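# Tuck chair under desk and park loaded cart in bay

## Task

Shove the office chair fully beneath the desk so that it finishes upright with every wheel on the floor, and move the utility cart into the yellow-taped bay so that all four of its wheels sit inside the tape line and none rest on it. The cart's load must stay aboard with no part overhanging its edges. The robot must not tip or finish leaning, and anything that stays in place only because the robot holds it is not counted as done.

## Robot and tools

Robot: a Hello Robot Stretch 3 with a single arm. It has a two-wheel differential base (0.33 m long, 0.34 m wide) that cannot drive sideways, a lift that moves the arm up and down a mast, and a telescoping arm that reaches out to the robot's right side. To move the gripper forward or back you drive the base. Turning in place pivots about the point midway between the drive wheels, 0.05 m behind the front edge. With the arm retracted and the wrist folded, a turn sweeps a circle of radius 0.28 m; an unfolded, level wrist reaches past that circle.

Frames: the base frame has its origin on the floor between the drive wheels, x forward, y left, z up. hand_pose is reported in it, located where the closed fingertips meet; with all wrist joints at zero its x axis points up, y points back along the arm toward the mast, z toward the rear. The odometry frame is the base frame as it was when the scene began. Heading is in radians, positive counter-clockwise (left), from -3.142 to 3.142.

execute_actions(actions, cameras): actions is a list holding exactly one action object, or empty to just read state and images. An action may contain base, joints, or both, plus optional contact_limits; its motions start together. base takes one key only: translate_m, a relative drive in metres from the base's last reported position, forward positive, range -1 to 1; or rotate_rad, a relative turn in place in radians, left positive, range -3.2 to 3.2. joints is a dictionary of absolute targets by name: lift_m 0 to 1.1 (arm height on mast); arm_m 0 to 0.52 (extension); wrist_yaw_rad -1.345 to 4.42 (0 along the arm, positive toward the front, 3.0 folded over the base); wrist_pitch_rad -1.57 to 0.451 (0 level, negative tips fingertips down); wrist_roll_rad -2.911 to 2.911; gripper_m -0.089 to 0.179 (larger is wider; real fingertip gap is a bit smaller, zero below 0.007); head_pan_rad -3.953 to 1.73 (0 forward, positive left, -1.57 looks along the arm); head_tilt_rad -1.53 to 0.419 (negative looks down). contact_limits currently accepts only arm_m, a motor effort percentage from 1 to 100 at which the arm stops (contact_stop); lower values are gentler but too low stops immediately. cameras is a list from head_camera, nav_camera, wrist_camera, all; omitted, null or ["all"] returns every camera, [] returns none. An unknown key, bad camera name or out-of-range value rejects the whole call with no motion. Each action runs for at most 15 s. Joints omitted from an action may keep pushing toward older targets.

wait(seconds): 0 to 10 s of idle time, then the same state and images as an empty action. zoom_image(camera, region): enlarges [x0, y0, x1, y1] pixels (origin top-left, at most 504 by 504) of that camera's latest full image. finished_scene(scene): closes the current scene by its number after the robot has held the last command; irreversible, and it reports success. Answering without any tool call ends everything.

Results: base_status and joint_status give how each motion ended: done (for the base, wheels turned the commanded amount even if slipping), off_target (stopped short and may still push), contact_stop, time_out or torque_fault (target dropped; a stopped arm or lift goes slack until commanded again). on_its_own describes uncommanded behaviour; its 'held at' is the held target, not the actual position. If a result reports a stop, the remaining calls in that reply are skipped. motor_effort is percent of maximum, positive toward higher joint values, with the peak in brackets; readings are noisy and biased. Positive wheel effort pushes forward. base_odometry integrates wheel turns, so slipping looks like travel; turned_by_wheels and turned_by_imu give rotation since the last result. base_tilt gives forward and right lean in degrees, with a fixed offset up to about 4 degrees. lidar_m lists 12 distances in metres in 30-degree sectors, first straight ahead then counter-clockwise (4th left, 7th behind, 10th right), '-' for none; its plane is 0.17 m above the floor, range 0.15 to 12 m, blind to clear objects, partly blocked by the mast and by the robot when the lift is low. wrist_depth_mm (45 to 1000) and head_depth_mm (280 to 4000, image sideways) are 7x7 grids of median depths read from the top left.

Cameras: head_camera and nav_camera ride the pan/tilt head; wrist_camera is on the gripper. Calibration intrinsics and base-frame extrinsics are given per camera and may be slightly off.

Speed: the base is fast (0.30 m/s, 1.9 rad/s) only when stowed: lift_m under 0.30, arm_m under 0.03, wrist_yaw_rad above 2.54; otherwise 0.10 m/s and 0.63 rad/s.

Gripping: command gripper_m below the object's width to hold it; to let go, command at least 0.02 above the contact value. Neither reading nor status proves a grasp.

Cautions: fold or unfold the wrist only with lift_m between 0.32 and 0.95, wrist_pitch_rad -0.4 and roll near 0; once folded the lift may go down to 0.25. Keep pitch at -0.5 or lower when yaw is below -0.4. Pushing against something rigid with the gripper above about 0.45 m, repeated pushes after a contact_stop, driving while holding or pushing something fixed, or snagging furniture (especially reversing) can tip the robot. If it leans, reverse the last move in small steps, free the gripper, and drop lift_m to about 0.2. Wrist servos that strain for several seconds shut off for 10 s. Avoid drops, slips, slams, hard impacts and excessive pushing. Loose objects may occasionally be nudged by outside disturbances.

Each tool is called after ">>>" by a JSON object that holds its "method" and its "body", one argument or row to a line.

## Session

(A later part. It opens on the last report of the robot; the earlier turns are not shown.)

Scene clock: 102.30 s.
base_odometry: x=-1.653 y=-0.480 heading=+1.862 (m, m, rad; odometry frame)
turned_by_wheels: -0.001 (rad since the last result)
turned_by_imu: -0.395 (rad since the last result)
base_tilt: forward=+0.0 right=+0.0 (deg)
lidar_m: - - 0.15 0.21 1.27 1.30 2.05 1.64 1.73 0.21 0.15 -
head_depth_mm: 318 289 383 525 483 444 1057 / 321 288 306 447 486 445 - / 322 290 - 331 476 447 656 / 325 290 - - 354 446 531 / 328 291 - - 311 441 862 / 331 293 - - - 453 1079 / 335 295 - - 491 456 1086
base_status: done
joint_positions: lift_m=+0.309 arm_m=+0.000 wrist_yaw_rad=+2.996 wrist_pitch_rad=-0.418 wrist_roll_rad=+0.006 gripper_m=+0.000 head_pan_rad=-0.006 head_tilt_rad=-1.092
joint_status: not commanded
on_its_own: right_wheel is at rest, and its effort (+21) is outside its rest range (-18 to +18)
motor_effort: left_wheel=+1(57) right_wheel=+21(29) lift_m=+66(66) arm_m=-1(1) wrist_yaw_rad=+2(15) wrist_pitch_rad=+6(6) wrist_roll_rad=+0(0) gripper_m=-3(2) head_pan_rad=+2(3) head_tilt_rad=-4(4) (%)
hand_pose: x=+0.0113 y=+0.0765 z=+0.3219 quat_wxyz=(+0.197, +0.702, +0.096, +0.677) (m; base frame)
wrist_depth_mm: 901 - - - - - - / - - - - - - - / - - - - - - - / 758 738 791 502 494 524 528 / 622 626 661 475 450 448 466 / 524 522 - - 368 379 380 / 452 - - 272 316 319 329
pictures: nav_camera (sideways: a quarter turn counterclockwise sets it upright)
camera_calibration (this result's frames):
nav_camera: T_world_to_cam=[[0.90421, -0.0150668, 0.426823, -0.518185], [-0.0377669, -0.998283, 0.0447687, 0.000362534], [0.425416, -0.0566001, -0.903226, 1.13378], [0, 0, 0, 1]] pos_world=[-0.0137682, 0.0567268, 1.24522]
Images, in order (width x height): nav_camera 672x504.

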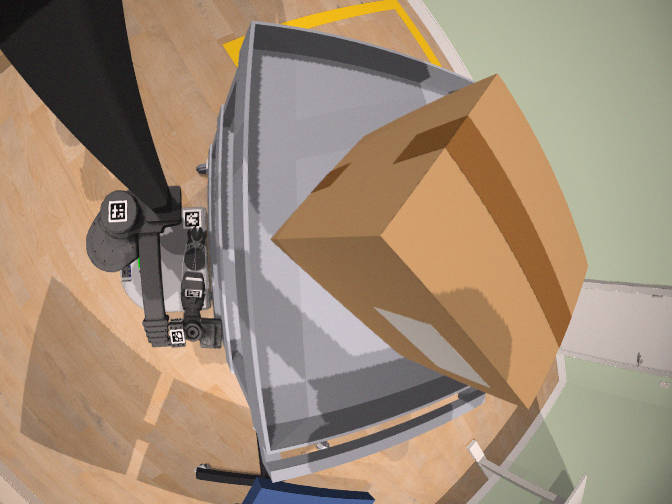

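>>> {"method": "execute_actions", "body": {
  "actions": [
    {"base":{"translate_m":-0.3},"joints":{"lift_m":0.25}}
  ],
  "cameras": ["nav_camera"]
}}

>>> {"method": "execute_actions", "body": {
  "actions": [
    {"base":{"rotate_rad":1.2}}
  ],
  "cameras": []
}}

>>> {"method": "execute_actions", "body": {
  "actions": [
    {"base":{"translate_m":-0.6}}
  ],
  "cameras": []
}}

>>> {"method": "execute_actions", "body": {
  "actions": [
    {"base":{"rotate_rad":-1.85},"joints":{"lift_m":0.44}}
  ],
  "cameras": []
}}

>>> {"method": "execute_actions", "body": {
  "actions": [
    {"joints":{"wrist_yaw_rad":1.75}}
  ],
  "cameras": ["nav_camera"]
}}

Scene clock: 117.43 s.
base_odometry: x=-1.567 y=-0.767 heading=+1.862 (m, m, rad; odometry frame)
turned_by_wheels: +0.000 (rad since the last result)
turned_by_imu: +0.000 (rad since the last result)
base_tilt: forward=-0.1 right=-0.1 (deg)
lidar_m: 0.35 0.36 0.50 1.16 1.12 1.14 1.78 1.38 1.56 2.31 1.09 0.37
head_depth_mm: 722 652 590 848 1262 1174 1079 / 562 653 593 878 1152 1176 - / 486 598 596 883 1156 1181 1126 / 430 514 561 887 1162 1189 1125 / 385 462 541 890 1164 1194 1125 / 388 504 600 897 1157 1200 1108 / 444 604 611 890 1077 1205 1106
base_status: done
joint_positions: lift_m=+0.251 arm_m=+0.000 wrist_yaw_rad=+3.000 wrist_pitch_rad=-0.418 wrist_roll_rad=+0.006 gripper_m=+0.000 head_pan_rad=-0.006 head_tilt_rad=-1.092
joint_status: all done
motor_effort: left_wheel=+1(9) right_wheel=+1(16) lift_m=+17(60) arm_m=-1(0) wrist_yaw_rad=+0(3) wrist_pitch_rad=+5(6) wrist_roll_rad=+0(0) gripper_m=-3(2) head_pan_rad=+2(3) head_tilt_rad=-4(4) (%)
hand_pose: x=+0.0105 y=+0.0767 z=+0.2634 quat_wxyz=(+0.196, +0.702, +0.097, +0.678) (m; base frame)
wrist_depth_mm: 803 - - - - - - / 886 - - - - - - / 868 - 931 954 - 958 517 / 668 676 718 713 717 495 391 / 542 539 575 593 597 542 362 / 461 468 - - 483 493 483 / - - - - 412 415 429
pictures: nav_camera (sideways: a quarter turn counterclockwise sets it upright)
camera_calibration (this result's frames):
nav_camera: T_world_to_cam=[[0.90421, -0.0150664, 0.426823, -0.518185], [-0.0377665, -0.998283, 0.0447687, 0.000362531], [0.425416, -0.0565999, -0.903226, 1.13378], [0, 0, 0, 1]] pos_world=[-0.0137682, 0.0567268, 1.24522]
Images, in order (width x height): nav_camera 672x504.

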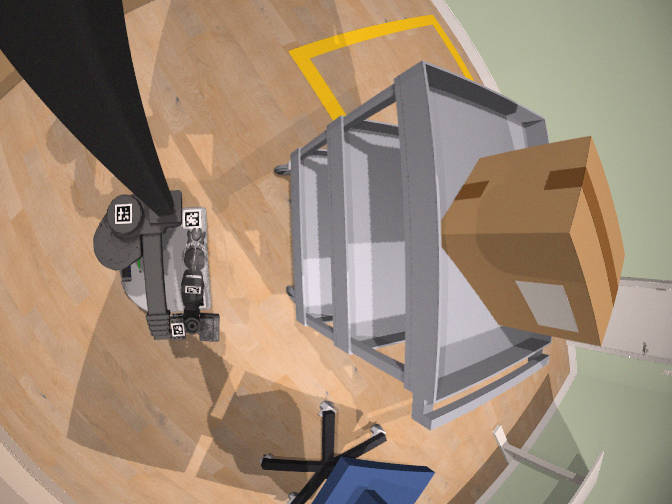

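Scene clock: 119.50 s.
base_odometry: x=-1.567 y=-0.767 heading=+3.062 (m, m, rad; odometry frame)
turned_by_wheels: +1.200 (rad since the last result)
turned_by_imu: +1.202 (rad since the last result)
base_tilt: forward=-0.1 right=-0.1 (deg)
lidar_m: 1.41 1.12 1.11 1.20 1.71 1.64 1.56 1.10 1.09 0.35 0.35 0.38
head_depth_mm: 1954 1745 1485 860 1103 1137 1081 / 2003 1744 1564 1413 1238 1183 - / 2025 1767 1572 1423 1290 1179 1127 / 2047 1783 1590 1422 1303 1189 1132 / 2048 1789 1596 1433 1304 1192 1122 / 2036 1707 1601 1441 1311 1202 1108 / 1276 1445 1589 1440 1316 1205 1113
base_status: done
joint_positions: lift_m=+0.251 arm_m=+0.000 wrist_yaw_rad=+3.000 wrist_pitch_rad=-0.418 wrist_roll_rad=+0.006 gripper_m=+0.000 head_pan_rad=-0.006 head_tilt_rad=-1.092
joint_status: not commanded
motor_effort: left_wheel=-2(10) right_wheel=+2(8) lift_m=+16(17) arm_m=-1(1) wrist_yaw_rad=+0(0) wrist_pitch_rad=+6(5) wrist_roll_rad=+0(0) gripper_m=-3(2) head_pan_rad=+2(2) head_tilt_rad=-4(4) (%)
hand_pose: x=+0.0105 y=+0.0767 z=+0.2634 quat_wxyz=(+0.196, +0.702, +0.097, +0.678) (m; base frame)
wrist_depth_mm: - - - - - 921 810 / - - - - - - 847 / 873 - 950 962 - - 922 / 679 677 722 713 729 753 776 / 534 547 579 600 584 596 603 / 458 478 - - 491 493 504 / - - - - 414 419 427
pictures: none
No camera images: the call's "cameras" was empty. Leave "cameras" out to get every camera's image.

Scene clock: 123.07 s.
base_odometry: x=-0.968 y=-0.815 heading=+3.061 (m, m, rad; odometry frame)
turned_by_wheels: +0.000 (rad since the last result)
turned_by_imu: +0.001 (rad since the last result)
base_tilt: forward=-0.1 right=+0.0 (deg)
lidar_m: 0.96 1.49 1.47 1.56 1.18 0.99 0.98 1.94 2.21 0.79 0.78 0.65
head_depth_mm: 1186 1106 1331 1293 1284 1171 1082 / 1932 1172 1426 1414 1284 1180 - / 2013 1764 1560 1423 1288 1180 1121 / 2038 1772 1580 1431 1300 1187 1127 / 2034 1784 1597 1434 1300 1193 1124 / 1941 1800 1612 1435 1313 1201 1105 / 1688 1822 1623 1448 1318 1207 1108
base_status: done
joint_positions: lift_m=+0.251 arm_m=+0.000 wrist_yaw_rad=+3.000 wrist_pitch_rad=-0.418 wrist_roll_rad=+0.006 gripper_m=+0.000 head_pan_rad=-0.006 head_tilt_rad=-1.092
joint_status: not commanded
motor_effort: left_wheel=-3(15) right_wheel=+2(4) lift_m=+17(17) arm_m=+0(0) wrist_yaw_rad=+0(0) wrist_pitch_rad=+5(6) wrist_roll_rad=+0(0) gripper_m=-3(1) head_pan_rad=+2(2) head_tilt_rad=-4(4) (%)
hand_pose: x=+0.0105 y=+0.0767 z=+0.2634 quat_wxyz=(+0.196, +0.702, +0.097, +0.678) (m; base frame)
wrist_depth_mm: 790 - - - - - - / 849 - - - - - - / 760 - 957 995 - - - / 664 675 699 707 752 752 785 / 536 534 589 596 571 601 609 / 457 474 - - 480 494 505 / - - - - 417 418 426
pictures: none
No camera images: the call's "cameras" was empty. Leave "cameras" out to get every camera's image.

Scene clock: 126.33 s.
base_odometry: x=-0.968 y=-0.815 heading=+1.212 (m, m, rad; odometry frame)
turned_by_wheels: -1.850 (rad since the last result)
turned_by_imu: -1.859 (rad since the last result)
base_tilt: forward=-0.1 right=+0.0 (deg)
lidar_m: 0.79 2.81 0.65 0.72 1.61 1.47 1.48 0.99 0.98 0.97 1.49 2.21
head_depth_mm: 623 1727 1558 1405 1278 1171 - / 571 694 977 1388 1286 1177 1108 / 562 683 964 1396 1287 1187 1121 / 554 669 843 1373 1294 1187 1124 / 546 658 829 1375 1308 1191 1123 / 537 647 809 1381 1311 1201 1102 / 530 637 1561 1438 1316 1198 1112
base_status: done
joint_positions: lift_m=+0.439 arm_m=+0.000 wrist_yaw_rad=+3.000 wrist_pitch_rad=-0.418 wrist_roll_rad=+0.006 gripper_m=+0.000 head_pan_rad=-0.006 head_tilt_rad=-1.092
joint_status: all done
motor_effort: left_wheel=+3(12) right_wheel=+0(5) lift_m=+69(75) arm_m=-1(1) wrist_yaw_rad=-1(0) wrist_pitch_rad=+5(5) wrist_roll_rad=+0(0) gripper_m=-3(3) head_pan_rad=+3(2) head_tilt_rad=-4(4) (%)
hand_pose: x=+0.0105 y=+0.0766 z=+0.4518 quat_wxyz=(+0.196, +0.702, +0.097, +0.678) (m; base frame)
wrist_depth_mm: - - - 748 634 - - / - - - - - - - / - - - - - - - / 975 - - - - - - / 792 791 888 898 862 863 904 / 662 657 - - 710 741 687 / 571 590 604 602 602 623 644
pictures: none
No camera images: the call's "cameras" was empty. Leave "cameras" out to get every camera's image.

Scene clock: 127.93 s.
base_odometry: x=-0.968 y=-0.815 heading=+1.212 (m, m, rad; odometry frame)
turned_by_wheels: +0.000 (rad since the last result)
turned_by_imu: +0.000 (rad since the last result)
base_tilt: forward=-0.2 right=+0.0 (deg)
lidar_m: 0.79 2.81 0.65 0.72 1.61 1.47 1.48 0.99 0.98 0.97 1.49 2.22
head_depth_mm: 624 1722 1546 1400 1276 1172 1108 / 572 694 979 1392 1283 1176 - / 562 682 967 1400 1287 1185 1122 / 554 668 843 1373 1294 1183 1125 / 546 660 826 1371 1308 1195 1122 / 538 647 807 1379 1307 1196 1104 / 529 634 1567 1454 1321 1205 1105
base_status: not commanded
joint_positions: lift_m=+0.439 arm_m=+0.000 wrist_yaw_rad=+1.752 wrist_pitch_rad=-0.418 wrist_roll_rad=+0.006 gripper_m=+0.000 head_pan_rad=-0.006 head_tilt_rad=-1.092
joint_status: all done
motor_effort: left_wheel=+2(2) right_wheel=+0(0) lift_m=+69(69) arm_m=+0(1) wrist_yaw_rad=-2(2) wrist_pitch_rad=+5(5) wrist_roll_rad=+0(0) gripper_m=-3(3) head_pan_rad=+3(3) head_tilt_rad=-3(3) (%)
hand_pose: x=+0.1993 y=-0.1053 z=+0.4518 quat_wxyz=(+0.555, +0.627, -0.332, +0.435) (m; base frame)
wrist_depth_mm: - - 623 607 - - - / - - 514 507 507 - - / - - - - - - - / 963 - 969 860 - - - / 779 792 829 870 853 876 896 / 667 669 701 - 729 712 735 / 583 581 600 590 616 628 632
pictures: nav_camera (sideways: a quarter turn counterclockwise sets it upright)
camera_calibration (this result's frames):
nav_camera: T_world_to_cam=[[0.90421, -0.015066, 0.426823, -0.518185], [-0.0377661, -0.998283, 0.0447687, 0.000362529], [0.425416, -0.0565998, -0.903226, 1.13378], [0, 0, 0, 1]] pos_world=[-0.0137682, 0.0567268, 1.24522]
Images, in order (width x height): nav_camera 672x504.

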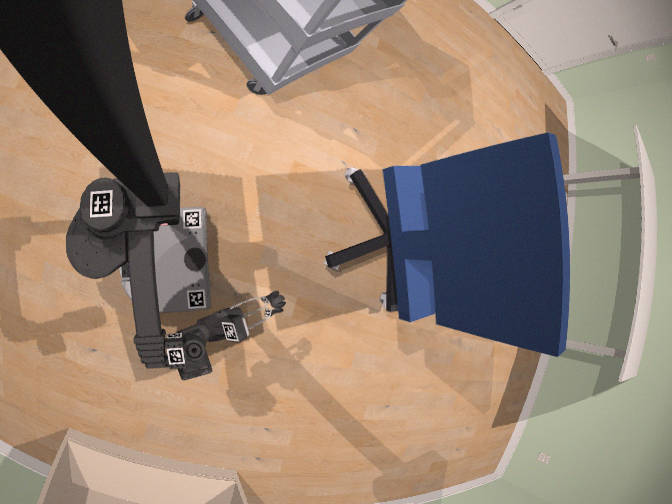

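>>> {"method": "execute_actions", "body": {
  "actions": [
    {"base":{"rotate_rad":0.16},"joints":{"lift_m":0.41,"wrist_yaw_rad":1.95}}
  ],
  "cameras": []
}}

>>> {"method": "execute_actions", "body": {
  "actions": [
    {"base":{"translate_m":0.7}}
  ],
  "cameras": ["nav_camera"]
}}

Scene clock: 133.43 s.
base_odometry: x=-0.968 y=-0.815 heading=+1.371 (m, m, rad; odometry frame)
turned_by_wheels: +0.160 (rad since the last result)
turned_by_imu: +0.160 (rad since the last result)
base_tilt: forward=-0.1 right=+0.0 (deg)
lidar_m: 0.79 2.64 0.65 0.84 1.52 1.47 1.74 0.98 1.16 0.98 1.71 2.21
head_depth_mm: 545 660 833 1381 1273 1171 1105 / 548 661 837 1387 1283 1181 - / 548 664 835 1364 1285 1176 1123 / 550 666 844 1387 1296 1187 1125 / 552 669 848 1383 1305 1191 1118 / 553 713 1576 1445 1306 1200 1106 / 2043 1811 1611 1446 1321 1205 1108
base_status: done
joint_positions: lift_m=+0.411 arm_m=+0.000 wrist_yaw_rad=+1.949 wrist_pitch_rad=-0.418 wrist_roll_rad=+0.006 gripper_m=+0.000 head_pan_rad=-0.006 head_tilt_rad=-1.092
joint_status: all done
motor_effort: left_wheel=-3(8) right_wheel=+3(6) lift_m=+16(61) arm_m=-1(1) wrist_yaw_rad=+0(0) wrist_pitch_rad=+5(6) wrist_roll_rad=+0(0) gripper_m=-4(3) head_pan_rad=+3(3) head_tilt_rad=-4(4) (%)
hand_pose: x=+0.1872 y=-0.0628 z=+0.4234 quat_wxyz=(+0.510, +0.656, -0.268, +0.488) (m; base frame)
wrist_depth_mm: - - - 662 447 782 - / - - - - 466 432 397 / 888 - - - - - - / 638 947 995 893 815 - - / 693 773 792 849 771 743 868 / 627 638 665 - 653 682 693 / 549 558 569 578 571 590 598
pictures: none
No camera images: the call's "cameras" was empty. Leave "cameras" out to get every camera's image.

Scene clock: 141.47 s.
base_odometry: x=-0.830 y=-0.129 heading=+1.371 (m, m, rad; odometry frame)
turned_by_wheels: +0.000 (rad since the last result)
turned_by_imu: -0.004 (rad since the last result)
base_tilt: forward=-0.1 right=-0.1 (deg)
lidar_m: 1.84 2.28 2.20 0.66 0.65 2.07 2.15 1.57 1.27 1.61 2.14 0.43
head_depth_mm: 1922 1747 1555 335 442 752 1105 / 1966 1765 994 347 501 1151 - / 2026 1768 995 383 579 1146 1119 / 1951 1793 367 426 684 1189 1135 / 2020 1791 376 481 875 1191 1117 / 2059 1807 389 648 1318 1196 1108 / 2086 1809 1570 1449 1314 1205 1112
base_status: done
joint_positions: lift_m=+0.411 arm_m=+0.000 wrist_yaw_rad=+1.963 wrist_pitch_rad=-0.436 wrist_roll_rad=+0.006 gripper_m=+0.000 head_pan_rad=-0.006 head_tilt_rad=-1.092
joint_status: not commanded
motor_effort: left_wheel=+1(12) right_wheel=+3(17) lift_m=+16(16) arm_m=-1(1) wrist_yaw_rad=-9(27) wrist_pitch_rad=+10(12) wrist_roll_rad=+0(0) gripper_m=-4(5) head_pan_rad=+3(3) head_tilt_rad=-3(4) (%)
hand_pose: x=+0.1840 y=-0.0607 z=+0.4195 quat_wxyz=(+0.510, +0.660, -0.258, +0.487) (m; base frame)
wrist_depth_mm: - - - 138 106 115 - / - - 273 149 113 250 314 / - - 251 162 122 183 200 / 916 938 926 177 134 143 147 / 747 762 788 170 135 114 116 / 624 632 664 - 143 110 97 / 534 548 552 560 445 117 93
pictures: nav_camera (sideways: a quarter turn counterclockwise sets it upright)
camera_calibration (this result's frames):
nav_camera: T_world_to_cam=[[0.90421, -0.015066, 0.426823, -0.518185], [-0.0377661, -0.998283, 0.0447687, 0.000362524], [0.425416, -0.0565997, -0.903226, 1.13378], [0, 0, 0, 1]] pos_world=[-0.0137682, 0.0567268, 1.24522]
Images, in order (width x height): nav_camera 672x504.

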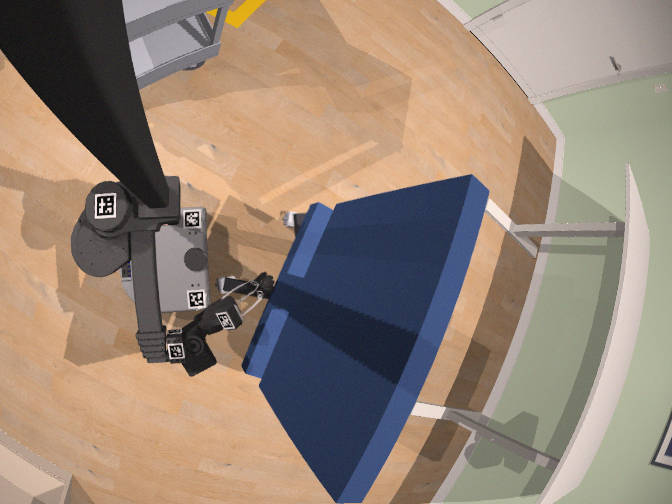

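Now facing north. Move the tip in line with the hub and continue.

>>> {"method": "execute_actions", "body": {
  "actions": [
    {"base":{"translate_m":-0.06},"joints":{"wrist_yaw_rad":1.55}}
  ],
  "cameras": []
}}

>>> {"method": "execute_actions", "body": {
  "actions": [
    {"base":{"translate_m":0.4}}
  ],
  "cameras": ["nav_camera"]
}}

Scene clock: 147.13 s.
base_odometry: x=-0.842 y=-0.188 heading=+1.371 (m, m, rad; odometry frame)
turned_by_wheels: +0.000 (rad since the last result)
turned_by_imu: -0.001 (rad since the last result)
base_tilt: forward=-0.1 right=-0.1 (deg)
lidar_m: 1.90 2.32 2.23 0.63 0.62 2.02 2.10 1.54 1.23 1.57 2.13 0.50
head_depth_mm: 1950 1744 373 467 776 1175 1093 / 2001 1752 375 476 729 1178 - / 2027 1764 377 485 817 1151 1119 / 1957 1770 380 496 833 1188 1127 / 2053 1796 383 593 1281 1196 1123 / 2080 1818 1605 1435 1308 1202 1106 / 2082 1824 1609 1447 1320 1210 1110
base_status: done
joint_positions: lift_m=+0.411 arm_m=+0.000 wrist_yaw_rad=+1.552 wrist_pitch_rad=-0.423 wrist_roll_rad=+0.006 gripper_m=+0.000 head_pan_rad=-0.006 head_tilt_rad=-1.092
joint_status: all done
motor_effort: left_wheel=-1(8) right_wheel=+2(2) lift_m=+16(16) arm_m=+1(1) wrist_yaw_rad=-1(51) wrist_pitch_rad=+7(15) wrist_roll_rad=+0(0) gripper_m=-4(9) head_pan_rad=+3(2) head_tilt_rad=-4(4) (%)
hand_pose: x=+0.2023 y=-0.1497 z=+0.4223 quat_wxyz=(+0.597, +0.591, -0.391, +0.376) (m; base frame)
wrist_depth_mm: - - 429 158 445 - - / 259 255 244 171 252 325 - / 205 202 194 187 189 203 212 / 833 221 212 206 199 192 186 / 753 783 774 629 679 767 205 / 630 602 560 - 685 691 708 / 550 551 565 553 504 576 593
pictures: none
No camera images: the call's "cameras" was empty. Leave "cameras" out to get every camera's image.

Scene clock: 152.07 s.
base_odometry: x=-0.762 y=+0.204 heading=+1.371 (m, m, rad; odometry frame)
turned_by_wheels: +0.000 (rad since the last result)
turned_by_imu: -0.015 (rad since the last result)
base_tilt: forward=-0.1 right=+0.0 (deg)
lidar_m: 1.50 2.11 2.03 2.09 0.81 0.84 2.45 1.51 1.71 1.76 1.37 0.48
head_depth_mm: 1697 1746 361 416 576 1145 1092 / 1781 1758 374 459 658 1168 - / 1880 1763 384 510 818 1160 1121 / 1895 1755 416 574 1252 1191 1124 / 1944 1741 1548 1433 1300 1197 1118 / 2038 1803 1610 1444 1311 1197 1105 / 2081 1825 1617 1452 1319 1211 1109
base_status: done
joint_positions: lift_m=+0.411 arm_m=+0.000 wrist_yaw_rad=+1.558 wrist_pitch_rad=-0.425 wrist_roll_rad=+0.006 gripper_m=+0.000 head_pan_rad=-0.006 head_tilt_rad=-1.092
joint_status: not commanded
motor_effort: left_wheel=+1(20) right_wheel=+3(23) lift_m=+16(16) arm_m=+1(1) wrist_yaw_rad=-5(7) wrist_pitch_rad=+8(11) wrist_roll_rad=+0(0) gripper_m=-4(4) head_pan_rad=+3(2) head_tilt_rad=-3(3) (%)
hand_pose: x=+0.2021 y=-0.1483 z=+0.4219 quat_wxyz=(+0.596, +0.593, -0.389, +0.378) (m; base frame)
wrist_depth_mm: - - - 128 115 - - / - 255 242 137 126 317 338 / - 226 189 150 141 202 210 / 921 883 202 163 145 148 151 / 748 764 766 169 151 129 120 / 648 645 635 - 165 140 120 / 541 559 557 488 540 556 130
pictures: nav_camera (sideways: a quarter turn counterclockwise sets it upright)
camera_calibration (this result's frames):
nav_camera: T_world_to_cam=[[0.90421, -0.0150661, 0.426823, -0.518185], [-0.0377662, -0.998283, 0.0447687, 0.000362525], [0.425416, -0.0565998, -0.903226, 1.13378], [0, 0, 0, 1]] pos_world=[-0.0137682, 0.0567268, 1.24522]
Images, in order (width x height): nav_camera 672x504.

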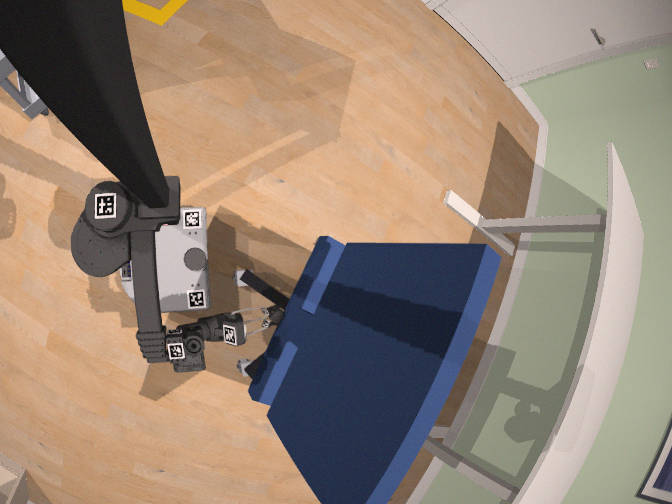

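>>> {"method": "execute_actions", "body": {
  "actions": [
    {"base":{"rotate_rad":-0.2}}
  ],
  "cameras": []
}}

>>> {"method": "execute_actions", "body": {
  "actions": [
    {"base":{"translate_m":0.35}}
  ],
  "cameras": ["nav_camera"]
}}

Scene clock: 157.30 s.
base_odometry: x=-0.762 y=+0.204 heading=+1.171 (m, m, rad; odometry frame)
turned_by_wheels: -0.200 (rad since the last result)
turned_by_imu: -0.202 (rad since the last result)
base_tilt: forward=+0.0 right=+0.1 (deg)
lidar_m: 1.50 1.51 2.04 2.04 0.81 0.81 2.37 1.89 1.50 1.72 1.99 0.48
head_depth_mm: 1661 1742 361 424 614 1166 1095 / 1718 1754 369 450 665 1174 - / 1760 1779 376 478 776 1157 1125 / 1814 1773 385 512 834 1186 1128 / 1879 1786 393 547 1277 1188 1117 / 1854 1733 419 1426 1308 1199 1109 / 1946 1809 1613 1453 1318 1205 1114
base_status: done
joint_positions: lift_m=+0.411 arm_m=+0.000 wrist_yaw_rad=+1.551 wrist_pitch_rad=-0.423 wrist_roll_rad=+0.006 gripper_m=+0.000 head_pan_rad=-0.006 head_tilt_rad=-1.092
joint_status: not commanded
motor_effort: left_wheel=+2(10) right_wheel=-1(3) lift_m=+16(16) arm_m=+1(1) wrist_yaw_rad=-1(7) wrist_pitch_rad=+7(8) wrist_roll_rad=+0(1) gripper_m=-2(3) head_pan_rad=+3(2) head_tilt_rad=-5(4) (%)
hand_pose: x=+0.2023 y=-0.1498 z=+0.4223 quat_wxyz=(+0.597, +0.591, -0.391, +0.376) (m; base frame)
wrist_depth_mm: - 353 146 168 - - - / 247 234 160 187 300 321 - / 218 198 175 178 197 203 212 / 885 219 196 175 161 152 153 / 759 760 743 186 174 158 144 / 630 605 577 - 674 646 157 / 543 557 541 543 564 587 587
pictures: none
No camera images: the call's "cameras" was empty. Leave "cameras" out to get every camera's image.

Scene clock: 161.90 s.
base_odometry: x=-0.626 y=+0.527 heading=+1.171 (m, m, rad; odometry frame)
turned_by_wheels: +0.000 (rad since the last result)
turned_by_imu: -0.004 (rad since the last result)
base_tilt: forward=-0.1 right=+0.0 (deg)
lidar_m: 1.42 1.17 1.91 1.94 2.29 1.04 2.71 1.74 1.81 1.82 1.11 0.48
head_depth_mm: 1345 1602 361 407 573 1121 1089 / 1383 1647 369 441 643 1174 - / 1428 1682 378 481 766 1182 1120 / 1462 1706 387 530 845 1171 1127 / 1514 1731 415 589 1284 1198 1119 / 1557 1747 487 1436 1307 1194 1107 / 1180 1721 1609 1448 1314 1205 1112
base_status: done
joint_positions: lift_m=+0.411 arm_m=+0.000 wrist_yaw_rad=+1.565 wrist_pitch_rad=-0.426 wrist_roll_rad=+0.006 gripper_m=+0.000 head_pan_rad=-0.006 head_tilt_rad=-1.092
joint_status: not commanded
motor_effort: left_wheel=+4(10) right_wheel=+3(21) lift_m=+16(16) arm_m=+1(1) wrist_yaw_rad=-12(11) wrist_pitch_rad=+8(11) wrist_roll_rad=+0(0) gripper_m=-4(4) head_pan_rad=+2(3) head_tilt_rad=-4(4) (%)
hand_pose: x=+0.2020 y=-0.1469 z=+0.4217 quat_wxyz=(+0.595, +0.594, -0.386, +0.379) (m; base frame)
wrist_depth_mm: - 910 141 159 - - 968 / 242 230 155 177 298 318 378 / 246 203 170 174 194 201 209 / 883 242 190 162 148 147 152 / 763 758 650 168 153 134 124 / 624 655 661 - 170 146 128 / 535 559 467 538 572 575 138
pictures: nav_camera (sideways: a quarter turn counterclockwise sets it upright)
camera_calibration (this result's frames):
nav_camera: T_world_to_cam=[[0.90421, -0.015066, 0.426823, -0.518185], [-0.0377661, -0.998283, 0.0447687, 0.000362529], [0.425416, -0.0565997, -0.903226, 1.13378], [0, 0, 0, 1]] pos_world=[-0.0137682, 0.0567268, 1.24522]
Images, in order (width x height): nav_camera 672x504.

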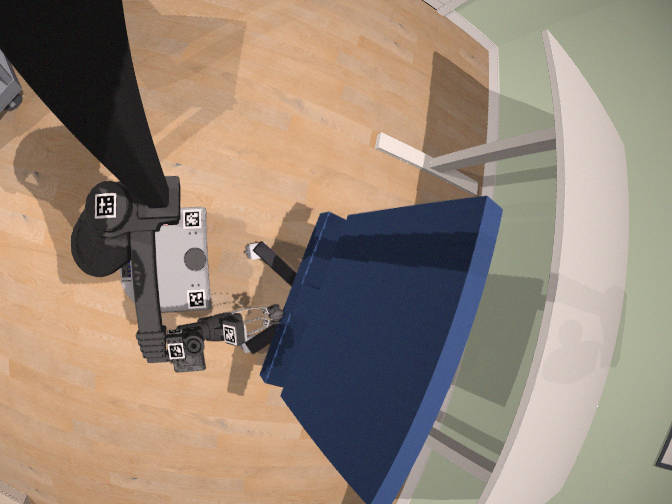

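>>> {"method": "execute_actions", "body": {
  "actions": [
    {"base":{"rotate_rad":-0.15}}
  ],
  "cameras": []
}}

>>> {"method": "execute_actions", "body": {
  "actions": [
    {"base":{"translate_m":0.3}}
  ],
  "cameras": ["nav_camera"]
}}

Scene clock: 166.73 s.
base_odometry: x=-0.626 y=+0.527 heading=+1.022 (m, m, rad; odometry frame)
turned_by_wheels: -0.150 (rad since the last result)
turned_by_imu: -0.152 (rad since the last result)
base_tilt: forward=+0.0 right=+0.1 (deg)
lidar_m: 0.48 1.17 1.94 1.90 2.11 1.05 1.15 2.21 1.74 1.81 1.78 0.48
head_depth_mm: 1366 1626 360 419 612 1142 1093 / 1388 1659 368 439 655 1180 - / 1407 1672 371 463 710 1180 1118 / 1418 1694 379 488 823 1156 1128 / 1443 1702 387 516 848 1191 1119 / 1446 1715 392 550 1314 1204 1106 / 1466 1713 406 1442 1315 1206 1113
base_status: done
joint_positions: lift_m=+0.411 arm_m=+0.000 wrist_yaw_rad=+1.551 wrist_pitch_rad=-0.423 wrist_roll_rad=+0.006 gripper_m=+0.000 head_pan_rad=-0.006 head_tilt_rad=-1.092
joint_status: not commanded
motor_effort: left_wheel=+2(12) right_wheel=+0(3) lift_m=+16(16) arm_m=+1(1) wrist_yaw_rad=-1(12) wrist_pitch_rad=+7(8) wrist_roll_rad=+0(0) gripper_m=-3(4) head_pan_rad=+3(2) head_tilt_rad=-4(3) (%)
hand_pose: x=+0.2023 y=-0.1498 z=+0.4223 quat_wxyz=(+0.597, +0.591, -0.391, +0.376) (m; base frame)
wrist_depth_mm: 859 154 160 - - - - / 243 168 169 286 302 359 - / 201 186 178 188 197 204 - / 791 209 189 173 162 155 153 / 775 737 605 186 176 161 152 / 632 641 658 - 669 643 698 / 546 551 481 508 578 587 593
pictures: none
No camera images: the call's "cameras" was empty. Leave "cameras" out to get every camera's image.

Scene clock: 170.70 s.
base_odometry: x=-0.470 y=+0.782 heading=+1.021 (m, m, rad; odometry frame)
turned_by_wheels: +0.000 (rad since the last result)
turned_by_imu: -0.005 (rad since the last result)
base_tilt: forward=-0.1 right=+0.0 (deg)
lidar_m: 0.46 0.92 1.89 1.87 2.07 1.31 1.40 1.95 1.87 1.86 0.86 0.90
head_depth_mm: 510 446 408 395 595 1170 1091 / 513 448 364 407 620 1146 - / 518 452 365 418 646 1183 1124 / 521 456 367 430 675 1190 1127 / 526 459 370 443 814 1180 1120 / 531 462 374 457 1276 1200 1109 / 534 466 380 524 1320 1207 1114
base_status: done
joint_positions: lift_m=+0.411 arm_m=+0.000 wrist_yaw_rad=+1.553 wrist_pitch_rad=-0.427 wrist_roll_rad=+0.006 gripper_m=+0.000 head_pan_rad=-0.006 head_tilt_rad=-1.092
joint_status: not commanded
motor_effort: left_wheel=+1(9) right_wheel=+4(19) lift_m=+16(16) arm_m=+1(1) wrist_yaw_rad=-3(6) wrist_pitch_rad=+8(11) wrist_roll_rad=+0(0) gripper_m=-3(4) head_pan_rad=+2(2) head_tilt_rad=-3(4) (%)
hand_pose: x=+0.2019 y=-0.1494 z=+0.4216 quat_wxyz=(+0.597, +0.592, -0.390, +0.376) (m; base frame)
wrist_depth_mm: 142 135 377 894 846 854 812 / 155 147 176 283 297 895 550 / 173 163 166 187 193 200 583 / 190 181 171 164 159 154 158 / 740 674 192 176 173 164 162 / 635 641 646 - 571 639 691 / 547 472 543 539 586 590 568
pictures: nav_camera (sideways: a quarter turn counterclockwise sets it upright)
camera_calibration (this result's frames):
nav_camera: T_world_to_cam=[[0.90421, -0.0150659, 0.426823, -0.518185], [-0.037766, -0.998283, 0.0447687, 0.000362533], [0.425416, -0.0565997, -0.903226, 1.13378], [0, 0, 0, 1]] pos_world=[-0.0137682, 0.0567268, 1.24522]
Images, in order (width x height): nav_camera 672x504.

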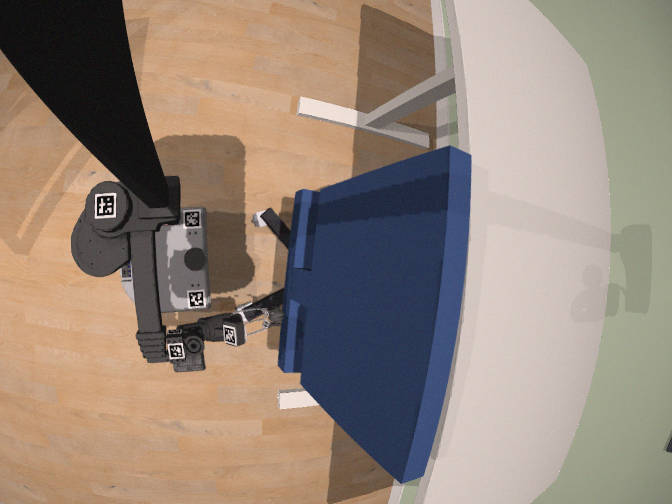

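>>> {"method": "execute_actions", "body": {
  "actions": [
    {"base":{"translate_m":0.06},"joints":{"wrist_yaw_rad":1.8}}
  ],
  "cameras": ["nav_camera"]
}}

>>> {"method": "execute_actions", "body": {
  "actions": [
    {"base":{"translate_m":-0.1}}
  ],
  "cameras": []
}}

Scene clock: 179.03 s.
base_odometry: x=-0.438 y=+0.834 heading=+1.021 (m, m, rad; odometry frame)
turned_by_wheels: +0.000 (rad since the last result)
turned_by_imu: -0.004 (rad since the last result)
base_tilt: forward=-0.1 right=+0.0 (deg)
lidar_m: 0.44 0.87 1.78 1.87 2.05 1.36 1.45 1.98 1.88 1.86 0.83 1.07
head_depth_mm: 509 446 397 368 560 1158 1104 / 515 449 400 374 575 1146 - / 518 453 402 381 590 1178 1120 / 522 455 405 388 607 1184 1128 / 527 458 408 394 623 1171 1125 / 531 462 410 402 695 1201 1112 / 535 466 413 410 1311 1208 1109
base_status: done
joint_positions: lift_m=+0.411 arm_m=+0.000 wrist_yaw_rad=+1.798 wrist_pitch_rad=-0.429 wrist_roll_rad=+0.006 gripper_m=+0.000 head_pan_rad=-0.006 head_tilt_rad=-1.092
joint_status: all done
motor_effort: left_wheel=+1(13) right_wheel=+8(20) lift_m=+17(17) arm_m=+0(1) wrist_yaw_rad=+1(24) wrist_pitch_rad=+9(13) wrist_roll_rad=+0(0) gripper_m=-2(5) head_pan_rad=+3(2) head_tilt_rad=-4(3) (%)
hand_pose: x=+0.1959 y=-0.0953 z=+0.4209 quat_wxyz=(+0.547, +0.636, -0.314, +0.445) (m; base frame)
wrist_depth_mm: 684 - 138 129 805 757 720 / 240 247 150 140 295 310 417 / 214 193 166 155 191 199 206 / 849 213 185 162 149 146 150 / 709 747 706 175 161 143 131 / 618 645 649 - 525 157 141 / 542 533 489 532 556 512 559
pictures: nav_camera (sideways: a quarter turn counterclockwise sets it upright)
camera_calibration (this result's frames):
nav_camera: T_world_to_cam=[[0.90421, -0.0150661, 0.426823, -0.518185], [-0.0377662, -0.998283, 0.0447687, 0.00036252], [0.425416, -0.0565998, -0.903226, 1.13378], [0, 0, 0, 1]] pos_world=[-0.0137682, 0.0567268, 1.24522]
Images, in order (width x height): nav_camera 672x504.

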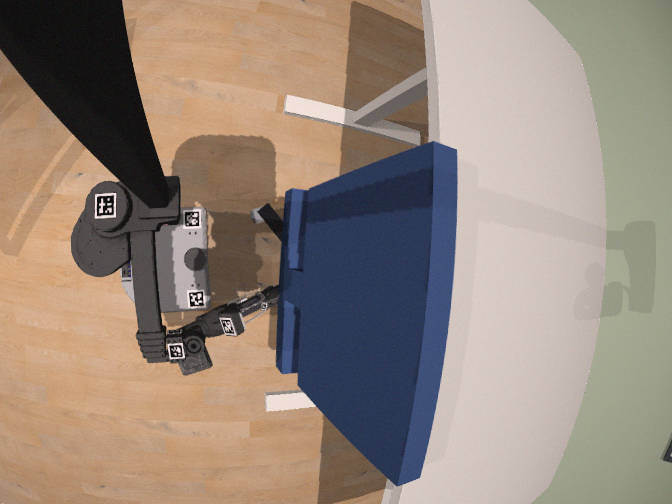

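Scene clock: 181.20 s.
base_odometry: x=-0.491 y=+0.748 heading=+1.021 (m, m, rad; odometry frame)
turned_by_wheels: +0.000 (rad since the last result)
turned_by_imu: +0.000 (rad since the last result)
base_tilt: forward=-0.2 right=+0.0 (deg)
lidar_m: 0.54 0.95 1.90 1.88 2.08 1.27 1.37 2.27 1.87 1.85 0.90 0.89
head_depth_mm: 511 446 425 569 869 1176 1106 / 513 450 429 580 1142 1180 - / 518 452 435 589 1207 1178 1121 / 522 456 441 601 1243 1187 1124 / 526 458 447 612 1186 1195 1120 / 531 461 453 625 1303 1202 1107 / 534 465 474 1433 1320 1202 1111
base_status: done
joint_positions: lift_m=+0.411 arm_m=+0.000 wrist_yaw_rad=+1.800 wrist_pitch_rad=-0.423 wrist_roll_rad=+0.006 gripper_m=+0.000 head_pan_rad=-0.006 head_tilt_rad=-1.092
joint_status: not commanded
motor_effort: left_wheel=+0(8) right_wheel=+0(5) lift_m=+17(17) arm_m=+0(0) wrist_yaw_rad=-1(2) wrist_pitch_rad=+7(9) wrist_roll_rad=+0(0) gripper_m=-2(3) head_pan_rad=+2(3) head_tilt_rad=-4(4) (%)
hand_pose: x=+0.1966 y=-0.0947 z=+0.4224 quat_wxyz=(+0.545, +0.635, -0.315, +0.447) (m; base frame)
wrist_depth_mm: - 784 541 220 872 833 787 / - 304 279 239 304 325 823 / - 885 289 262 236 219 211 / 914 904 963 887 259 230 210 / 721 755 792 610 806 822 747 / 629 636 538 - 638 595 666 / 551 543 556 567 565 584 585
pictures: none
No camera images: the call's "cameras" was empty. Leave "cameras" out to get every camera's image.

>>> {"method": "execute_actions", "body": {
  "actions": [
    {"base":{"translate_m":0.135}}
  ],
  "cameras": []
}}

>>> {"method": "execute_actions", "body": {
  "actions": [
    {"base":{"translate_m":-0.2},"joints":{"wrist_yaw_rad":3.0}}
  ],
  "cameras": []
}}

>>> {"method": "execute_actions", "body": {
  "actions": [
    {"base":{"rotate_rad":0.25},"joints":{"lift_m":0.27}}
  ],
  "cameras": ["nav_camera"]
}}

>>> {"method": "execute_actions", "body": {
  "actions": [
    {"base":{"translate_m":-1}}
  ],
  "cameras": []
}}

>>> {"method": "execute_actions", "body": {
  "actions": [
    {"base":{"rotate_rad":1.8}}
  ],
  "cameras": ["nav_camera","head_camera"]
}}

Scene clock: 190.73 s.
base_odometry: x=-0.420 y=+0.863 heading=+1.021 (m, m, rad; odometry frame)
turned_by_wheels: +0.000 (rad since the last result)
turned_by_imu: -0.109 (rad since the last result)
base_tilt: forward=-0.1 right=+0.1 (deg)
lidar_m: 0.42 0.88 0.86 1.86 1.97 1.38 1.40 2.50 1.92 1.86 0.83 0.82
head_depth_mm: 512 447 398 353 556 1168 1107 / 515 450 400 351 549 1157 - / 520 453 403 349 544 1157 1116 / 522 456 405 347 538 1173 1126 / 527 459 408 348 534 1154 1124 / 531 463 411 350 529 1187 1107 / 536 466 413 352 569 1205 1109
base_status: done
joint_positions: lift_m=+0.411 arm_m=+0.000 wrist_yaw_rad=+1.851 wrist_pitch_rad=-0.437 wrist_roll_rad=+0.006 gripper_m=+0.000 head_pan_rad=-0.006 head_tilt_rad=-1.092
joint_status: not commanded
on_its_own: wrist_yaw_rad is at rest, and its effort (-37) is outside its rest range (-12 to +12)
motor_effort: left_wheel=+12(15) right_wheel=+13(21) lift_m=+17(17) arm_m=-1(0) wrist_yaw_rad=-37(38) wrist_pitch_rad=+11(15) wrist_roll_rad=+0(1) gripper_m=-8(7) head_pan_rad=+2(2) head_tilt_rad=-3(4) (%)
hand_pose: x=+0.1919 y=-0.0841 z=+0.4192 quat_wxyz=(+0.537, +0.645, -0.294, +0.457) (m; base frame)
wrist_depth_mm: 671 319 131 133 801 779 736 / 234 218 142 148 280 294 762 / 194 179 157 159 185 192 200 / 777 197 175 157 147 142 147 / 725 765 714 169 159 144 131 / 625 636 661 - 518 158 143 / 528 547 520 526 576 549 555
pictures: none
No camera images: the call's "cameras" was empty. Leave "cameras" out to get every camera's image.

Scene clock: 193.90 s.
base_odometry: x=-0.525 y=+0.693 heading=+1.021 (m, m, rad; odometry frame)
turned_by_wheels: +0.000 (rad since the last result)
turned_by_imu: +0.000 (rad since the last result)
base_tilt: forward=+0.0 right=+0.0 (deg)
lidar_m: 0.62 1.00 1.83 1.86 1.98 1.19 1.23 2.38 1.87 1.86 1.72 0.97
head_depth_mm: 509 453 575 875 1281 1169 - / 513 452 572 871 1288 1173 1114 / 518 451 569 773 1261 1183 1123 / 522 448 567 768 1297 1184 1131 / 526 447 565 763 1269 1189 1122 / 530 446 561 884 1308 1204 1109 / 536 448 630 1450 1314 1205 1112
base_status: done
joint_positions: lift_m=+0.411 arm_m=+0.000 wrist_yaw_rad=+2.999 wrist_pitch_rad=-0.423 wrist_roll_rad=+0.006 gripper_m=+0.000 head_pan_rad=-0.006 head_tilt_rad=-1.092
joint_status: all done
motor_effort: left_wheel=+1(8) right_wheel=+0(11) lift_m=+17(17) arm_m=+0(0) wrist_yaw_rad=+0(37) wrist_pitch_rad=+6(11) wrist_roll_rad=+1(0) gripper_m=-3(7) head_pan_rad=+3(3) head_tilt_rad=-5(3) (%)
hand_pose: x=+0.0106 y=+0.0761 z=+0.4224 quat_wxyz=(+0.198, +0.702, +0.098, +0.677) (m; base frame)
wrist_depth_mm: - - - - - - - / - - - - - - - / - - - - - - - / 914 928 971 - - - 955 / 743 757 789 830 825 867 880 / 621 642 - - 689 695 704 / 545 559 560 571 572 594 589
pictures: none
No camera images: the call's "cameras" was empty. Leave "cameras" out to get every camera's image.

Scene clock: 196.00 s.
base_odometry: x=-0.525 y=+0.693 heading=+1.271 (m, m, rad; odometry frame)
turned_by_wheels: +0.250 (rad since the last result)
turned_by_imu: +0.251 (rad since the last result)
base_tilt: forward=-0.1 right=+0.1 (deg)
lidar_m: 1.25 1.00 1.87 1.86 2.21 1.19 2.87 1.86 1.86 1.86 0.97 0.62
head_depth_mm: 510 429 529 697 1251 1173 1082 / 514 439 548 729 1233 1179 - / 517 451 568 789 1286 1183 1124 / 521 464 590 890 1258 1189 1128 / 526 479 656 1411 1299 1193 1125 / 531 1669 1576 1438 1307 1203 1106 / 536 1205 1537 1425 1319 1209 1113
base_status: done
joint_positions: lift_m=+0.271 arm_m=+0.000 wrist_yaw_rad=+2.999 wrist_pitch_rad=-0.422 wrist_roll_rad=+0.006 gripper_m=+0.000 head_pan_rad=-0.006 head_tilt_rad=-1.092
joint_status: all done
motor_effort: left_wheel=-3(8) right_wheel=+2(5) lift_m=+16(17) arm_m=+0(1) wrist_yaw_rad=+0(1) wrist_pitch_rad=+7(7) wrist_roll_rad=+1(1) gripper_m=-3(2) head_pan_rad=+3(3) head_tilt_rad=-4(4) (%)
hand_pose: x=+0.0106 y=+0.0762 z=+0.2826 quat_wxyz=(+0.198, +0.702, +0.098, +0.677) (m; base frame)
wrist_depth_mm: - - - - - - - / - - - - - - - / 887 - 968 - - - - / 687 708 745 749 779 785 733 / 560 573 602 624 594 631 643 / 479 488 - - 518 507 527 / - - - 430 433 445 445
pictures: nav_camera (sideways: a quarter turn counterclockwise sets it upright)
camera_calibration (this result's frames):
nav_camera: T_world_to_cam=[[0.90421, -0.0150661, 0.426823, -0.518185], [-0.0377662, -0.998283, 0.0447687, 0.00036253], [0.425416, -0.0565998, -0.903226, 1.13378], [0, 0, 0, 1]] pos_world=[-0.0137682, 0.0567268, 1.24522]
Images, in order (width x height): nav_camera 672x504.

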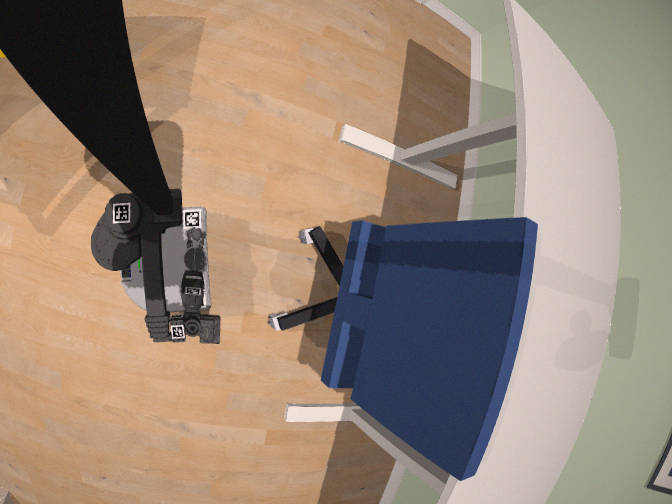

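Scene clock: 200.93 s.
base_odometry: x=-0.820 y=-0.263 heading=+1.271 (m, m, rad; odometry frame)
turned_by_wheels: +0.000 (rad since the last result)
turned_by_imu: +0.001 (rad since the last result)
base_tilt: forward=-0.1 right=+0.0 (deg)
lidar_m: 1.60 2.46 2.17 0.56 0.50 1.91 1.92 1.53 1.28 1.58 1.85 1.78
head_depth_mm: 1968 1743 1559 1409 1283 1175 1076 / 1357 1736 1560 1408 1282 1177 - / 1366 1713 1576 1423 1291 1180 1126 / 1830 1717 1586 1427 1296 1192 1130 / 2016 1796 1593 1425 1304 1193 1124 / 1966 1793 1604 1442 1309 1195 1107 / 2095 1828 1619 1450 1316 1202 1106
base_status: done
joint_positions: lift_m=+0.271 arm_m=+0.000 wrist_yaw_rad=+2.999 wrist_pitch_rad=-0.422 wrist_roll_rad=+0.006 gripper_m=+0.000 head_pan_rad=-0.006 head_tilt_rad=-1.092
joint_status: not commanded
motor_effort: left_wheel=-2(15) right_wheel=+2(4) lift_m=+17(17) arm_m=-1(1) wrist_yaw_rad=+1(1) wrist_pitch_rad=+6(7) wrist_roll_rad=+1(0) gripper_m=-4(3) head_pan_rad=+2(2) head_tilt_rad=-4(4) (%)
hand_pose: x=+0.0105 y=+0.0762 z=+0.2826 quat_wxyz=(+0.197, +0.702, +0.098, +0.677) (m; base frame)
wrist_depth_mm: - - - - - - - / 765 - 772 - - - - / 438 - 700 - - - - / 525 645 733 754 755 782 821 / 553 556 610 623 599 620 631 / 470 494 - - 503 519 521 / - - - 426 433 436 450
pictures: none
No camera images: the call's "cameras" was empty. Leave "cameras" out to get every camera's image.

Scene clock: 203.37 s.
base_odometry: x=-0.820 y=-0.263 heading=+3.071 (m, m, rad; odometry frame)
turned_by_wheels: +1.800 (rad since the last result)
turned_by_imu: +1.801 (rad since the last result)
base_tilt: forward=+0.0 right=-0.1 (deg)
lidar_m: 0.51 0.50 1.91 1.99 1.60 1.28 1.64 2.20 1.60 1.96 2.27 2.16
head_depth_mm: 1962 1707 1545 1395 1276 1172 1081 / 684 841 1520 1414 1284 1179 - / 740 972 1007 1310 1289 1182 1123 / 726 610 999 1256 1294 1190 1129 / 625 600 1003 1210 1287 1196 1120 / 641 686 984 948 1308 1197 1105 / 662 689 574 1447 1315 1199 1111
base_status: done
joint_positions: lift_m=+0.271 arm_m=+0.000 wrist_yaw_rad=+2.999 wrist_pitch_rad=-0.422 wrist_roll_rad=+0.006 gripper_m=+0.000 head_pan_rad=-0.006 head_tilt_rad=-1.092
joint_status: not commanded
motor_effort: left_wheel=-2(12) right_wheel=+2(9) lift_m=+17(17) arm_m=+0(0) wrist_yaw_rad=+1(1) wrist_pitch_rad=+7(7) wrist_roll_rad=+0(1) gripper_m=-3(3) head_pan_rad=+3(3) head_tilt_rad=-4(4) (%)
hand_pose: x=+0.0105 y=+0.0762 z=+0.2826 quat_wxyz=(+0.197, +0.702, +0.098, +0.677) (m; base frame)
wrist_depth_mm: - - - - - - - / - - - - - - - / 904 - 970 - - - - / 684 715 719 729 763 810 814 / 559 571 605 645 605 626 609 / 473 497 - - 504 513 493 / - - - 430 430 432 452
pictures: head_camera (sideways: a quarter turn clockwise sets it upright), nav_camera (sideways: a quarter turn counterclockwise sets it upright)
camera_calibration (this result's frames):
head_camera: T_world_to_cam=[[-0.88011, 0.0593997, -0.471039, 0.641471], [0.0400845, 0.997897, 0.0509428, -0.0562959], [0.473074, 0.025954, -0.88064, 1.09682], [0, 0, 0, 1]] pos_world=[0.0479449, -0.0103925, 1.27093]
nav_camera: T_world_to_cam=[[0.90421, -0.015066, 0.426823, -0.518185], [-0.0377661, -0.998283, 0.0447687, 0.000362529], [0.425416, -0.0565997, -0.903226, 1.13378], [0, 0, 0, 1]] pos_world=[-0.0137682, 0.0567268, 1.24522]
Images, in order (width x height): head_camera 896x504, nav_camera 672x504.

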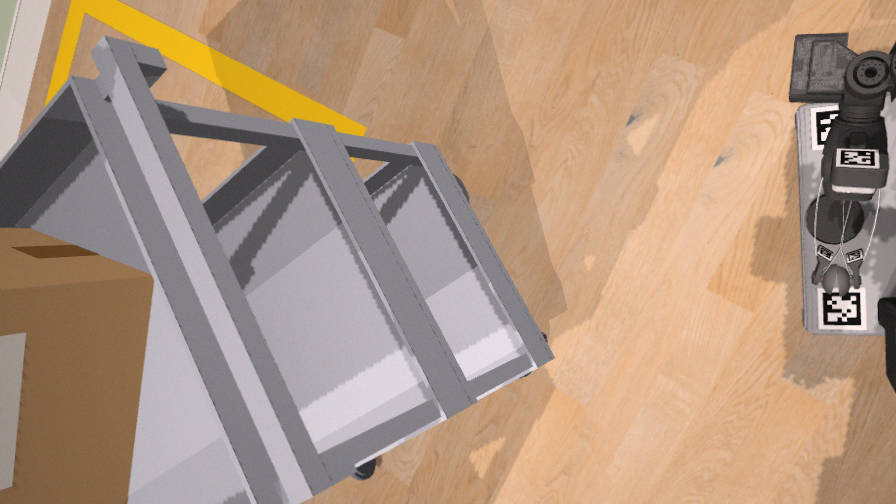

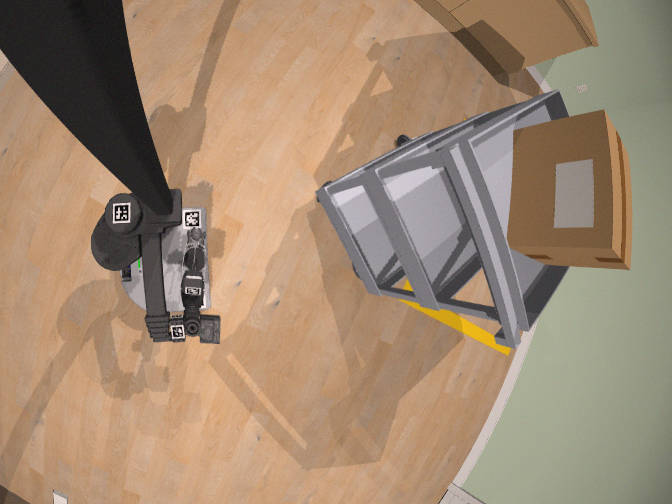

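>>> {"method": "execute_actions", "body": {
  "actions": [
    {"base":{"rotate_rad":1.15}}
  ],
  "cameras": []
}}

>>> {"method": "execute_actions", "body": {
  "actions": [
    {"base":{"translate_m":0.38}}
  ],
  "cameras": []
}}

>>> {"method": "execute_actions", "body": {
  "actions": [
    {"base":{"rotate_rad":-1.45},"joints":{"lift_m":0.31}}
  ],
  "cameras": ["nav_camera"]
}}

>>> {"method": "execute_actions", "body": {
  "actions": [
    {"base":{"translate_m":0.55}}
  ],
  "cameras": ["nav_camera"]
}}

Scene clock: 214.63 s.
base_odometry: x=-0.820 y=-0.263 heading=-2.062 (m, m, rad; odometry frame)
turned_by_wheels: +1.150 (rad since the last result)
turned_by_imu: +1.151 (rad since the last result)
base_tilt: forward=-0.1 right=-0.1 (deg)
lidar_m: 1.92 2.06 1.53 1.28 1.68 2.24 1.60 1.96 2.21 0.63 0.50 0.50
head_depth_mm: 1886 1752 1552 1403 1247 1172 1075 / 1894 1758 1573 1407 1287 1174 - / 1914 1762 1570 1419 1286 1184 1123 / 1910 1781 1581 1432 1293 1188 1130 / 1940 1796 1595 1431 1300 1195 1123 / 1959 1813 1606 1441 1310 1194 1108 / 2035 1813 1617 1443 1314 1206 1112
base_status: done
joint_positions: lift_m=+0.271 arm_m=+0.001 wrist_yaw_rad=+2.999 wrist_pitch_rad=-0.422 wrist_roll_rad=+0.006 gripper_m=+0.000 head_pan_rad=-0.006 head_tilt_rad=-1.092
joint_status: not commanded
motor_effort: left_wheel=-3(13) right_wheel=+2(8) lift_m=+17(17) arm_m=+0(1) wrist_yaw_rad=+0(1) wrist_pitch_rad=+6(6) wrist_roll_rad=+0(1) gripper_m=-2(3) head_pan_rad=+3(3) head_tilt_rad=-4(4) (%)
hand_pose: x=+0.0105 y=+0.0762 z=+0.2826 quat_wxyz=(+0.197, +0.702, +0.098, +0.677) (m; base frame)
wrist_depth_mm: - - - - - - - / - - - - - - - / 918 - 945 - - - - / 691 691 720 758 756 788 816 / 565 567 615 615 612 628 634 / 473 490 - - 513 509 524 / - - - 430 436 449 446
pictures: none
No camera images: the call's "cameras" was empty. Leave "cameras" out to get every camera's image.

Scene clock: 217.57 s.
base_odometry: x=-0.999 y=-0.598 heading=-2.062 (m, m, rad; odometry frame)
turned_by_wheels: +0.000 (rad since the last result)
turned_by_imu: -0.002 (rad since the last result)
base_tilt: forward=-0.1 right=+0.0 (deg)
lidar_m: 1.54 1.65 1.32 1.28 1.65 2.42 1.97 2.30 0.52 0.31 0.40 1.56
head_depth_mm: 1506 1721 1551 1399 1273 1173 1080 / 1509 1741 1564 1407 1286 1179 - / 1516 1755 1570 1423 1286 1180 1121 / 1526 1762 1585 1425 1297 1187 1130 / 1540 1779 1591 1434 1298 1194 1125 / 1554 1790 1608 1448 1308 1206 1107 / 1564 1801 1604 1445 1312 1206 1108
base_status: done
joint_positions: lift_m=+0.271 arm_m=+0.001 wrist_yaw_rad=+2.999 wrist_pitch_rad=-0.422 wrist_roll_rad=+0.006 gripper_m=+0.000 head_pan_rad=-0.006 head_tilt_rad=-1.092
joint_status: not commanded
motor_effort: left_wheel=-3(10) right_wheel=+2(8) lift_m=+17(17) arm_m=-1(1) wrist_yaw_rad=+0(1) wrist_pitch_rad=+6(6) wrist_roll_rad=+1(1) gripper_m=-3(2) head_pan_rad=+2(2) head_tilt_rad=-4(4) (%)
hand_pose: x=+0.0105 y=+0.0762 z=+0.2826 quat_wxyz=(+0.197, +0.702, +0.098, +0.677) (m; base frame)
wrist_depth_mm: - - - - - - - / - - - - - - - / 927 - 989 - - - - / 688 694 734 757 763 786 808 / 560 566 611 630 611 619 645 / 475 493 - - 503 515 529 / - - - 428 443 440 445
pictures: none
No camera images: the call's "cameras" was empty. Leave "cameras" out to get every camera's image.

Scene clock: 220.37 s.
base_odometry: x=-0.999 y=-0.598 heading=+2.771 (m, m, rad; odometry frame)
turned_by_wheels: -1.450 (rad since the last result)
turned_by_imu: -1.459 (rad since the last result)
base_tilt: forward=+0.0 right=+0.0 (deg)
lidar_m: 0.31 0.47 1.54 1.54 1.86 1.33 1.27 1.74 2.15 1.98 2.63 0.40
head_depth_mm: 710 662 599 1382 1277 1178 1079 / 535 633 566 898 1283 1171 - / 532 636 597 615 1171 1177 1123 / 527 640 599 878 1181 1188 1126 / 523 632 610 938 1288 1196 1123 / 520 611 982 1291 1310 1202 1103 / 759 700 1035 1435 1314 1203 1110
base_status: done
joint_positions: lift_m=+0.309 arm_m=+0.001 wrist_yaw_rad=+2.999 wrist_pitch_rad=-0.422 wrist_roll_rad=+0.006 gripper_m=+0.000 head_pan_rad=-0.006 head_tilt_rad=-1.092
joint_status: all done
motor_effort: left_wheel=+1(12) right_wheel=+0(3) lift_m=+69(70) arm_m=-1(1) wrist_yaw_rad=+0(0) wrist_pitch_rad=+6(6) wrist_roll_rad=+0(0) gripper_m=-2(4) head_pan_rad=+2(2) head_tilt_rad=-4(5) (%)
hand_pose: x=+0.0105 y=+0.0762 z=+0.3210 quat_wxyz=(+0.197, +0.702, +0.098, +0.677) (m; base frame)
wrist_depth_mm: - - - - - - - / - - - - - - - / - - - - - - - / 747 762 781 821 844 879 907 / 628 614 664 691 686 680 659 / 510 522 - - 549 570 572 / 460 - - 464 478 480 495
pictures: nav_camera (sideways: a quarter turn counterclockwise sets it upright)
camera_calibration (this result's frames):
nav_camera: T_world_to_cam=[[0.90421, -0.015066, 0.426823, -0.518185], [-0.0377661, -0.998283, 0.0447687, 0.000362524], [0.425416, -0.0565998, -0.903226, 1.13378], [0, 0, 0, 1]] pos_world=[-0.0137682, 0.0567268, 1.24522]
Images, in order (width x height): nav_camera 672x504.

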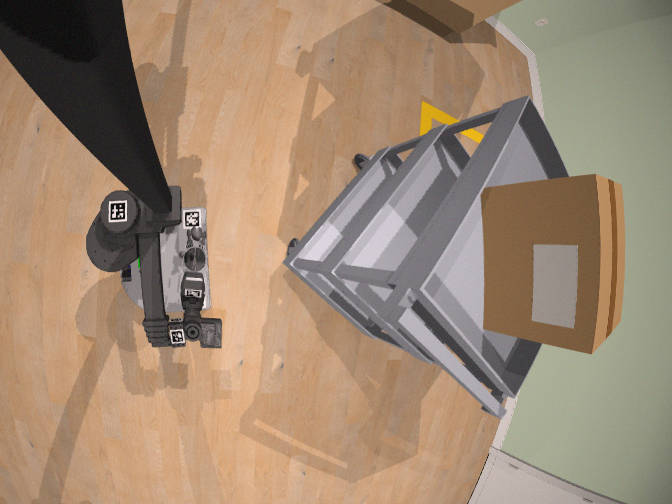

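Scene clock: 226.90 s.
base_odometry: x=-1.512 y=-0.398 heading=+2.770 (m, m, rad; odometry frame)
turned_by_wheels: +0.000 (rad since the last result)
turned_by_imu: -0.007 (rad since the last result)
base_tilt: forward=-0.1 right=+0.1 (deg)
lidar_m: 0.16 0.30 1.43 1.42 1.60 1.81 1.82 2.33 2.07 2.25 3.00 0.15
head_depth_mm: 318 319 402 517 484 443 1071 / 320 320 404 519 486 609 - / 323 321 406 523 495 775 1116 / 326 321 407 524 798 1170 1132 / 676 657 603 555 1162 1194 1116 / 1706 662 609 905 1306 1195 1100 / 1776 652 641 1447 1314 1208 1110
base_status: done
joint_positions: lift_m=+0.309 arm_m=+0.001 wrist_yaw_rad=+2.983 wrist_pitch_rad=-0.420 wrist_roll_rad=+0.006 gripper_m=+0.000 head_pan_rad=-0.006 head_tilt_rad=-1.092
joint_status: not commanded
motor_effort: left_wheel=+2(29) right_wheel=+17(28) lift_m=+67(69) arm_m=-5(6) wrist_yaw_rad=+11(18) wrist_pitch_rad=+6(6) wrist_roll_rad=+1(1) gripper_m=-4(3) head_pan_rad=+2(2) head_tilt_rad=-4(3) (%)
hand_pose: x=+0.0141 y=+0.0755 z=+0.3214 quat_wxyz=(+0.202, +0.703, +0.092, +0.676) (m; base frame)
wrist_depth_mm: - - - - - - - / - - - - - - - / - - - - - - - / 772 752 788 816 831 873 897 / 613 613 670 691 668 680 639 / 525 521 - - 556 570 392 / 455 - - 465 479 480 318
pictures: nav_camera (sideways: a quarter turn counterclockwise sets it upright)
camera_calibration (this result's frames):
nav_camera: T_world_to_cam=[[0.90422, -0.0149761, 0.426804, -0.51816], [-0.0376659, -0.998287, 0.0447694, 0.000361042], [0.425403, -0.0565573, -0.903235, 1.1338], [0, 0, 0, 1]] pos_world=[-0.013775, 0.0567248, 1.24522]
Images, in order (width x height): nav_camera 672x504.

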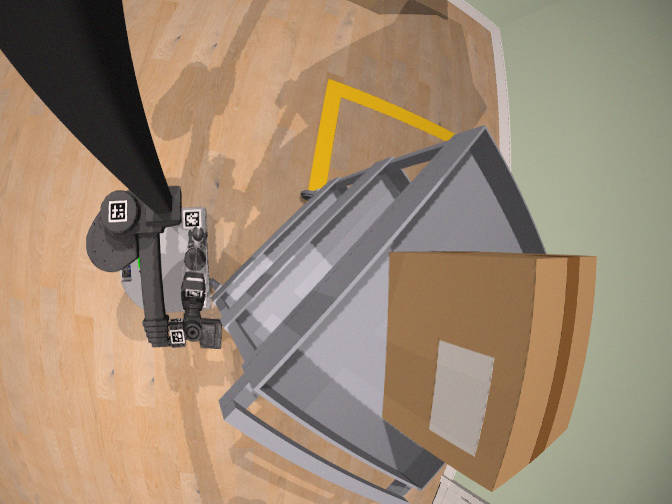

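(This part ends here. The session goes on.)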